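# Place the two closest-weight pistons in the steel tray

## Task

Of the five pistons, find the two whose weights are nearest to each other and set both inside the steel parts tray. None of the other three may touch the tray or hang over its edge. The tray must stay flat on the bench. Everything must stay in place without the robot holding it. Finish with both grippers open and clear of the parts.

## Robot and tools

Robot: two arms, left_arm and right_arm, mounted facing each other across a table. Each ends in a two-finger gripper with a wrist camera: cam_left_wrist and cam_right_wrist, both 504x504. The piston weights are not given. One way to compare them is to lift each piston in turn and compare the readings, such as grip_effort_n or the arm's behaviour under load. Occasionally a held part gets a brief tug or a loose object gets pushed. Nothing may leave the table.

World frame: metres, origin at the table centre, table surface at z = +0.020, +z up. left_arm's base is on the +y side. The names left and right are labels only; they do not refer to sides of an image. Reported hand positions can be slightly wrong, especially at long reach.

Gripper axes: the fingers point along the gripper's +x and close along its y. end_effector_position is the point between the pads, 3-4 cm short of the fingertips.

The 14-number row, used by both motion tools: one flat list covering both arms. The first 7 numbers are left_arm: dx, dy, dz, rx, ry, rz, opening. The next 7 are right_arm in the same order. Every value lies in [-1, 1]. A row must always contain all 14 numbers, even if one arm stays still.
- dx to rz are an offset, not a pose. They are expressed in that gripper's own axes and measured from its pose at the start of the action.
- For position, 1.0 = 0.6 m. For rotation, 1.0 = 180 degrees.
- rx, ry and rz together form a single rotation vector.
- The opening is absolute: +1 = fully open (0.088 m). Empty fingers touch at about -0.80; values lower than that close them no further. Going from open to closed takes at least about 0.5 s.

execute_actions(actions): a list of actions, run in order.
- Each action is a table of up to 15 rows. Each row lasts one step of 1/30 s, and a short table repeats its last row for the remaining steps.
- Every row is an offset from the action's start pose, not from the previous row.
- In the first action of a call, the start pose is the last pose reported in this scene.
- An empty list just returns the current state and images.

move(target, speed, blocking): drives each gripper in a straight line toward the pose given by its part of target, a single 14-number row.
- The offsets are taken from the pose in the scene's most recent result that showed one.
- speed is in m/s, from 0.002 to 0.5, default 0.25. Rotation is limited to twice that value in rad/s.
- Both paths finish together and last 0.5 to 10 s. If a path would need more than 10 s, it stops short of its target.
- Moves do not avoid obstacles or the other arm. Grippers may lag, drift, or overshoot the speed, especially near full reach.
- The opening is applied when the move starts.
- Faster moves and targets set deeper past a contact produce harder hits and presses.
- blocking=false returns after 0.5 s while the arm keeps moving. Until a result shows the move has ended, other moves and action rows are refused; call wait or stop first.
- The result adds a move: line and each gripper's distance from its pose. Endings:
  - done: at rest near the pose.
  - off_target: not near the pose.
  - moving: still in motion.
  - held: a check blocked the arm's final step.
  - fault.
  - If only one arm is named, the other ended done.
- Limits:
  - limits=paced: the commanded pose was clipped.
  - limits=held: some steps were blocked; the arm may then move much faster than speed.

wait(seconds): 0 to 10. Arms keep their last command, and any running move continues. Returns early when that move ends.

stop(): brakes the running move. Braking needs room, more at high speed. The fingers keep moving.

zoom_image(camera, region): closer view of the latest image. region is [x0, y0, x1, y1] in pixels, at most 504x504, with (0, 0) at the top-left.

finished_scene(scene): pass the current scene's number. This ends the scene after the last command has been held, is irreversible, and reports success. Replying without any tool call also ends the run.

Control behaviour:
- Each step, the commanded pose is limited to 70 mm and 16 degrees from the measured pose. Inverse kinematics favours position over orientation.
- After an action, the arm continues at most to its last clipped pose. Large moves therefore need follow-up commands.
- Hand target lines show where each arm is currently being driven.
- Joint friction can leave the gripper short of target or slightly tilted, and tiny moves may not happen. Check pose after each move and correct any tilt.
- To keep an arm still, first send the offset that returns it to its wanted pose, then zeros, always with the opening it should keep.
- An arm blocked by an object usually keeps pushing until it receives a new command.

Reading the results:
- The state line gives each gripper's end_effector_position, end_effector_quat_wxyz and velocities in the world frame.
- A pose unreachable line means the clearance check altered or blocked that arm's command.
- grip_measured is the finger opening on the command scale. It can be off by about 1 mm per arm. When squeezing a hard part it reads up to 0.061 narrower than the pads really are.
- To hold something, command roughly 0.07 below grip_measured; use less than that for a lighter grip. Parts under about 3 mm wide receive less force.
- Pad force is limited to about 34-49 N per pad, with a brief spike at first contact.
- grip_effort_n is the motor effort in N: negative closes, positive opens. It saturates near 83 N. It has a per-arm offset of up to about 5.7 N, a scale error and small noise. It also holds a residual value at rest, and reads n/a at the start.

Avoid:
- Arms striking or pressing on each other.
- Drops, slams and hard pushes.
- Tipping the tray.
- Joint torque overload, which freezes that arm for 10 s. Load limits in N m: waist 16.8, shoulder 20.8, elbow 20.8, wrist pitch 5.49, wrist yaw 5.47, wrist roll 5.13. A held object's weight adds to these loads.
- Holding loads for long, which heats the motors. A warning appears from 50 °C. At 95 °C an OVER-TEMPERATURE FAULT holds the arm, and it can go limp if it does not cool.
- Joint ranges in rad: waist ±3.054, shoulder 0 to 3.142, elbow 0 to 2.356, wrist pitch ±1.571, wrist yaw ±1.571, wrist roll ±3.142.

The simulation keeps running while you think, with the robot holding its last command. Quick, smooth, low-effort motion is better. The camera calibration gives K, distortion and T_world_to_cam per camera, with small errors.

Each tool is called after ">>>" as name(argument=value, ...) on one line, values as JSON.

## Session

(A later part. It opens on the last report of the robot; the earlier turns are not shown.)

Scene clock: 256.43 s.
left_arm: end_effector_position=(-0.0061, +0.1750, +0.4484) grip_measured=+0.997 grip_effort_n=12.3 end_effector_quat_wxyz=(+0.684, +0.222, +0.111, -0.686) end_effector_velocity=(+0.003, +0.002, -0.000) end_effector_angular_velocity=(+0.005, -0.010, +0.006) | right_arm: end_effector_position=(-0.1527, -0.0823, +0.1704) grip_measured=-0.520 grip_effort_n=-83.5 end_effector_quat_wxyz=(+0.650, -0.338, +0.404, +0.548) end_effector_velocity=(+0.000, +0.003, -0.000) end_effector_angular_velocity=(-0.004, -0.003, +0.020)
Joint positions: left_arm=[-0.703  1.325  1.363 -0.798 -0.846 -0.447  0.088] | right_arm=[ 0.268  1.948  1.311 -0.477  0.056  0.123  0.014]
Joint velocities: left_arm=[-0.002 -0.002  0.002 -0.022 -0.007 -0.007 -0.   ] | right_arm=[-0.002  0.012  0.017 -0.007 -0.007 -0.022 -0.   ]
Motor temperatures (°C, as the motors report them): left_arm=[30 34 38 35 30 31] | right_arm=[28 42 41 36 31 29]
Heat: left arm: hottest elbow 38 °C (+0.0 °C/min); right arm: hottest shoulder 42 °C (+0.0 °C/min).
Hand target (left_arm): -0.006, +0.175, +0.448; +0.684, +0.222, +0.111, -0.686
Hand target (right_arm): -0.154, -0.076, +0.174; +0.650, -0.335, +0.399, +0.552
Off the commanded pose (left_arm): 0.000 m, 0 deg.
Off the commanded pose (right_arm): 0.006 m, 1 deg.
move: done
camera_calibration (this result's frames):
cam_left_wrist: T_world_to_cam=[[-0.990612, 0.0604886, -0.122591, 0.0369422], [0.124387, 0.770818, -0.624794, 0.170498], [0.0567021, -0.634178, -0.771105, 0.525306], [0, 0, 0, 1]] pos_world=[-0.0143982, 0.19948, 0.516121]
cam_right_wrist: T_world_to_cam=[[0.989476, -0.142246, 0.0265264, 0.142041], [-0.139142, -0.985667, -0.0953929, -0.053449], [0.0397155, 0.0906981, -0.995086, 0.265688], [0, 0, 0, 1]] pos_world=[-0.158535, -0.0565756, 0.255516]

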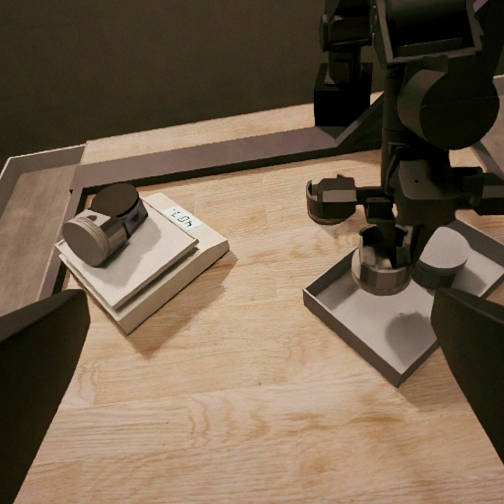

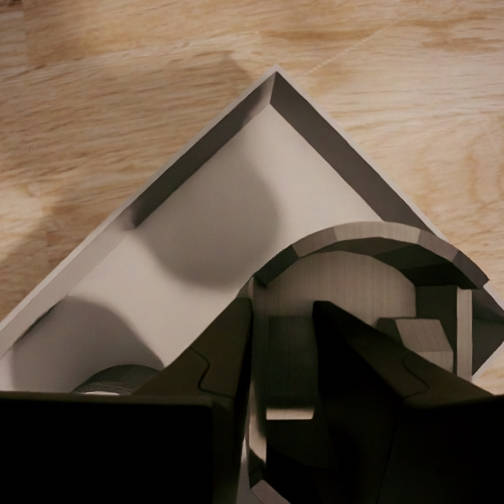

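>>> move(target=[0,0,0,0,0,0,1,0.135,0.01,-0.04,0,0,0,-0.65], speed=0.04)

>>> move(target=[0,0,0,0,0,0,1,0,0,0,0,0,0,-0.2])

>>> move(target=[0,0,0,0,0,0,1,-0.28,0,0.06,0,0,0,-0.2], speed=0.12)

Scene clock: 261.33 s.
left_arm: end_effector_position=(-0.0061, +0.1750, +0.4484) grip_measured=+0.997 grip_effort_n=12.3 end_effector_quat_wxyz=(+0.684, +0.222, +0.111, -0.686) end_effector_velocity=(+0.003, +0.002, -0.002) end_effector_angular_velocity=(+0.009, -0.027, -0.000) | right_arm: end_effector_position=(-0.1561, -0.0633, +0.0977) grip_measured=-0.520 grip_effort_n=-83.5 end_effector_quat_wxyz=(+0.654, -0.331, +0.398, +0.551) end_effector_velocity=(+0.002, +0.001, -0.001) end_effector_angular_velocity=(+0.012, +0.003, +0.003)
Joint positions: left_arm=[-0.703  1.325  1.363 -0.798 -0.846 -0.447  0.088] | right_arm=[ 0.279  2.136  1.262 -0.217  0.062  0.132  0.014]
Joint velocities: left_arm=[-0.002 -0.002 -0.002 -0.022 -0.007  0.007  0.   ] | right_arm=[-0.007  0.002 -0.007  0.022 -0.007 -0.007  0.   ]
Motor temperatures (°C, as the motors report them): left_arm=[30 34 38 35 30 31] | right_arm=[28 43 41 36 31 29]
Heat: left arm: hottest elbow 38 °C (+0.0 °C/min); right arm: hottest shoulder 43 °C (+1.0 °C/min).
Hand target (left_arm): -0.006, +0.175, +0.448; +0.684, +0.222, +0.111, -0.686
Hand target (right_arm): -0.157, -0.068, +0.087; +0.650, -0.338, +0.405, +0.548
Off the commanded pose (left_arm): 0.000 m, 0 deg.
Off the commanded pose (right_arm): 0.011 m, 1 deg.
move: off_target (right_arm)
camera_calibration (this result's frames):
cam_left_wrist: T_world_to_cam=[[-0.990612, 0.0604886, -0.122591, 0.0369422], [0.124387, 0.770818, -0.624794, 0.170498], [0.0567021, -0.634178, -0.771105, 0.525306], [0, 0, 0, 1]] pos_world=[-0.0143982, 0.19948, 0.516121]
cam_right_wrist: T_world_to_cam=[[0.98939, -0.143022, 0.0255205, 0.149992], [-0.139153, -0.983402, -0.116436, -0.0399493], [0.0417499, 0.11165, -0.99287, 0.193157], [0, 0, 0, 1]] pos_world=[-0.162024, -0.0394, 0.1833]

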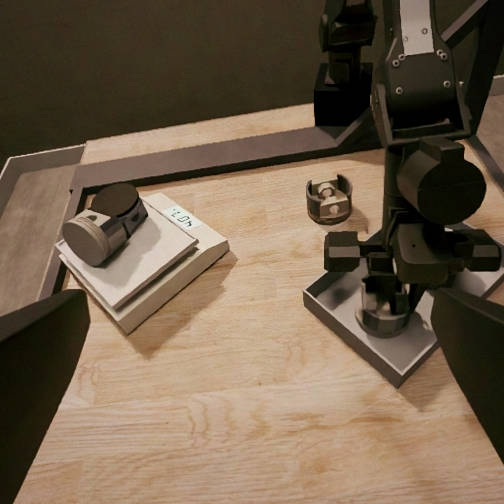

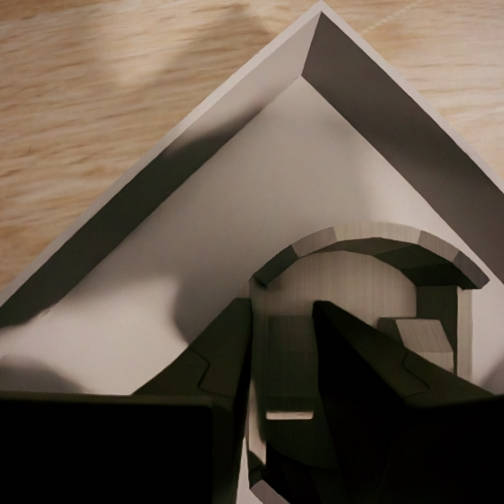

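Scene clock: 262.03 s.
left_arm: end_effector_position=(-0.0061, +0.1750, +0.4484) grip_measured=+0.997 grip_effort_n=12.3 end_effector_quat_wxyz=(+0.684, +0.222, +0.111, -0.686) end_effector_velocity=(+0.003, +0.002, -0.005) end_effector_angular_velocity=(+0.019, -0.013, +0.000) | right_arm: end_effector_position=(-0.1560, -0.0631, +0.0977) grip_measured=-0.206 grip_effort_n=20.7 end_effector_quat_wxyz=(+0.654, -0.331, +0.398, +0.551) end_effector_velocity=(-0.002, -0.002, -0.001) end_effector_angular_velocity=(-0.007, +0.016, +0.014)
Joint positions: left_arm=[-0.703  1.325  1.363 -0.798 -0.846 -0.447  0.088] | right_arm=[ 0.279  2.136  1.262 -0.217  0.063  0.132  0.029]
Joint velocities: left_arm=[ 0.002 -0.002 -0.007 -0.022  0.007 -0.007 -0.   ] | right_arm=[-0.002 -0.002 -0.002 -0.007 -0.022 -0.007  0.001]
Motor temperatures (°C, as the motors report them): left_arm=[30 34 38 35 30 31] | right_arm=[28 43 41 36 31 29]
Heat: left arm: hottest elbow 38 °C (+0.0 °C/min); right arm: hottest shoulder 43 °C (+1.0 °C/min).
Hand target (left_arm): -0.006, +0.175, +0.448; +0.684, +0.222, +0.111, -0.686
Hand target (right_arm): -0.156, -0.063, +0.098; +0.654, -0.331, +0.398, +0.551
Off the commanded pose (left_arm): 0.000 m, 0 deg.
Off the commanded pose (right_arm): 0.000 m, 0 deg.
move: done
camera_calibration (this result's frames):
cam_left_wrist: T_world_to_cam=[[-0.990612, 0.0604886, -0.122591, 0.0369422], [0.124387, 0.770818, -0.624794, 0.170498], [0.0567021, -0.634178, -0.771105, 0.525306], [0, 0, 0, 1]] pos_world=[-0.0143982, 0.19948, 0.516121]
cam_right_wrist: T_world_to_cam=[[0.989356, -0.143215, 0.0257686, 0.149908], [-0.139284, -0.983289, -0.117227, -0.0397257], [0.0421267, 0.11239, -0.992771, 0.193313], [0, 0, 0, 1]] pos_world=[-0.161989, -0.0393192, 0.183396]

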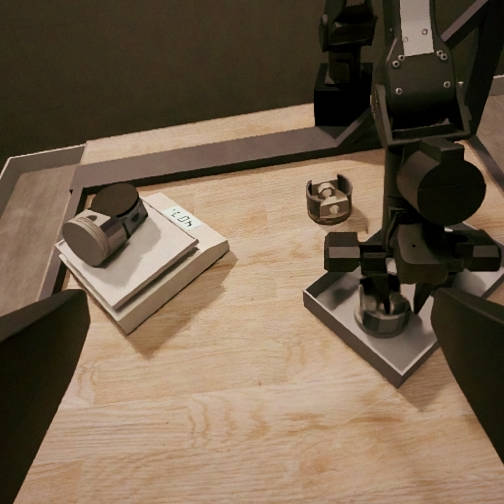

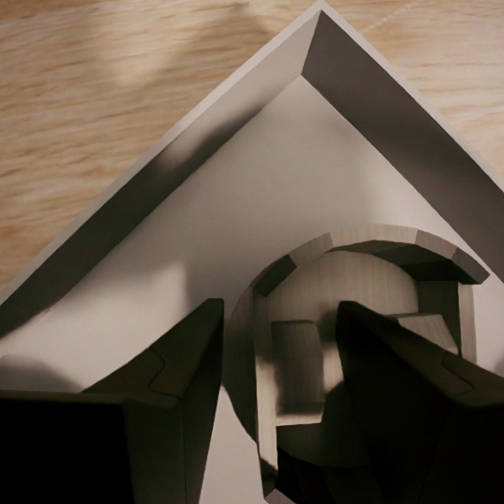

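Scene clock: 263.97 s.
left_arm: end_effector_position=(-0.0061, +0.1750, +0.4484) grip_measured=+0.997 grip_effort_n=12.3 end_effector_quat_wxyz=(+0.684, +0.222, +0.111, -0.686) end_effector_velocity=(+0.003, +0.002, -0.002) end_effector_angular_velocity=(+0.008, -0.014, +0.006) | right_arm: end_effector_position=(-0.1606, -0.1103, +0.2552) grip_measured=-0.203 grip_effort_n=20.7 end_effector_quat_wxyz=(+0.651, -0.338, +0.404, +0.548) end_effector_velocity=(-0.000, -0.001, +0.005) end_effector_angular_velocity=(-0.004, -0.003, +0.020)
Joint positions: left_arm=[-0.703  1.325  1.363 -0.798 -0.846 -0.447  0.088] | right_arm=[ 0.288  1.763  1.419 -0.768  0.066  0.14   0.029]
Joint velocities: left_arm=[-0.002 -0.002 -0.002 -0.022 -0.007 -0.007 -0.   ] | right_arm=[-0.002 -0.002  0.017 -0.022 -0.007 -0.022  0.   ]
Motor temperatures (°C, as the motors report them): left_arm=[30 34 38 35 30 31] | right_arm=[28 43 41 36 31 29]
Heat: left arm: hottest elbow 38 °C (+0.0 °C/min); right arm: hottest shoulder 43 °C (+2.0 °C/min).
Hand target (left_arm): -0.006, +0.175, +0.448; +0.684, +0.222, +0.111, -0.686
Hand target (right_arm): -0.162, -0.108, +0.264; +0.654, -0.331, +0.398, +0.552
Off the commanded pose (left_arm): 0.000 m, 0 deg.
Off the commanded pose (right_arm): 0.009 m, 1 deg.
move: off_target (right_arm)
camera_calibration (this result's frames):
cam_left_wrist: T_world_to_cam=[[-0.990612, 0.0604886, -0.122591, 0.0369422], [0.124387, 0.770818, -0.624794, 0.170498], [0.0567021, -0.634178, -0.771105, 0.525306], [0, 0, 0, 1]] pos_world=[-0.0143982, 0.19948, 0.516121]
cam_right_wrist: T_world_to_cam=[[0.989451, -0.142202, 0.0276727, 0.143315], [-0.138929, -0.985545, -0.0969562, -0.0736222], [0.0410601, 0.0920888, -0.994904, 0.353275], [0, 0, 0, 1]] pos_world=[-0.166537, -0.084711, 0.340371]

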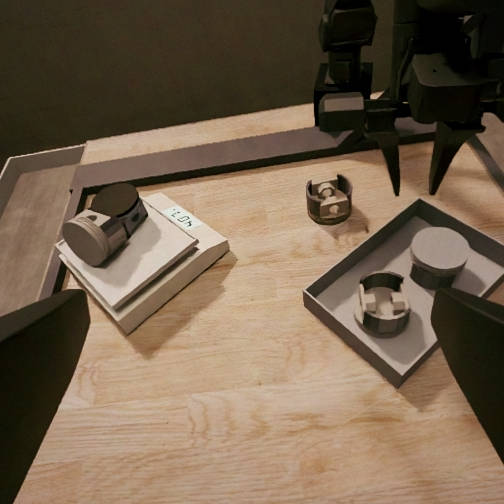

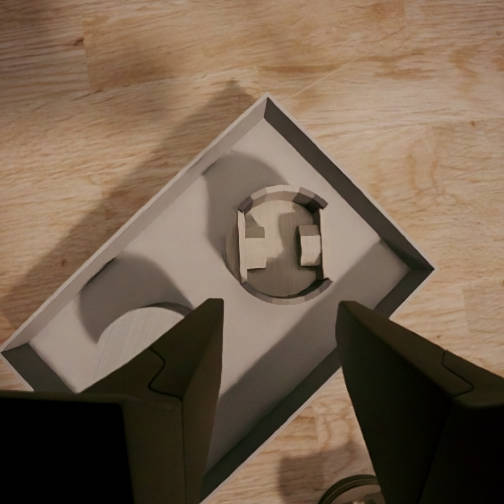

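>>> finished_scene(scene=2)

The scene is finished: the task was done.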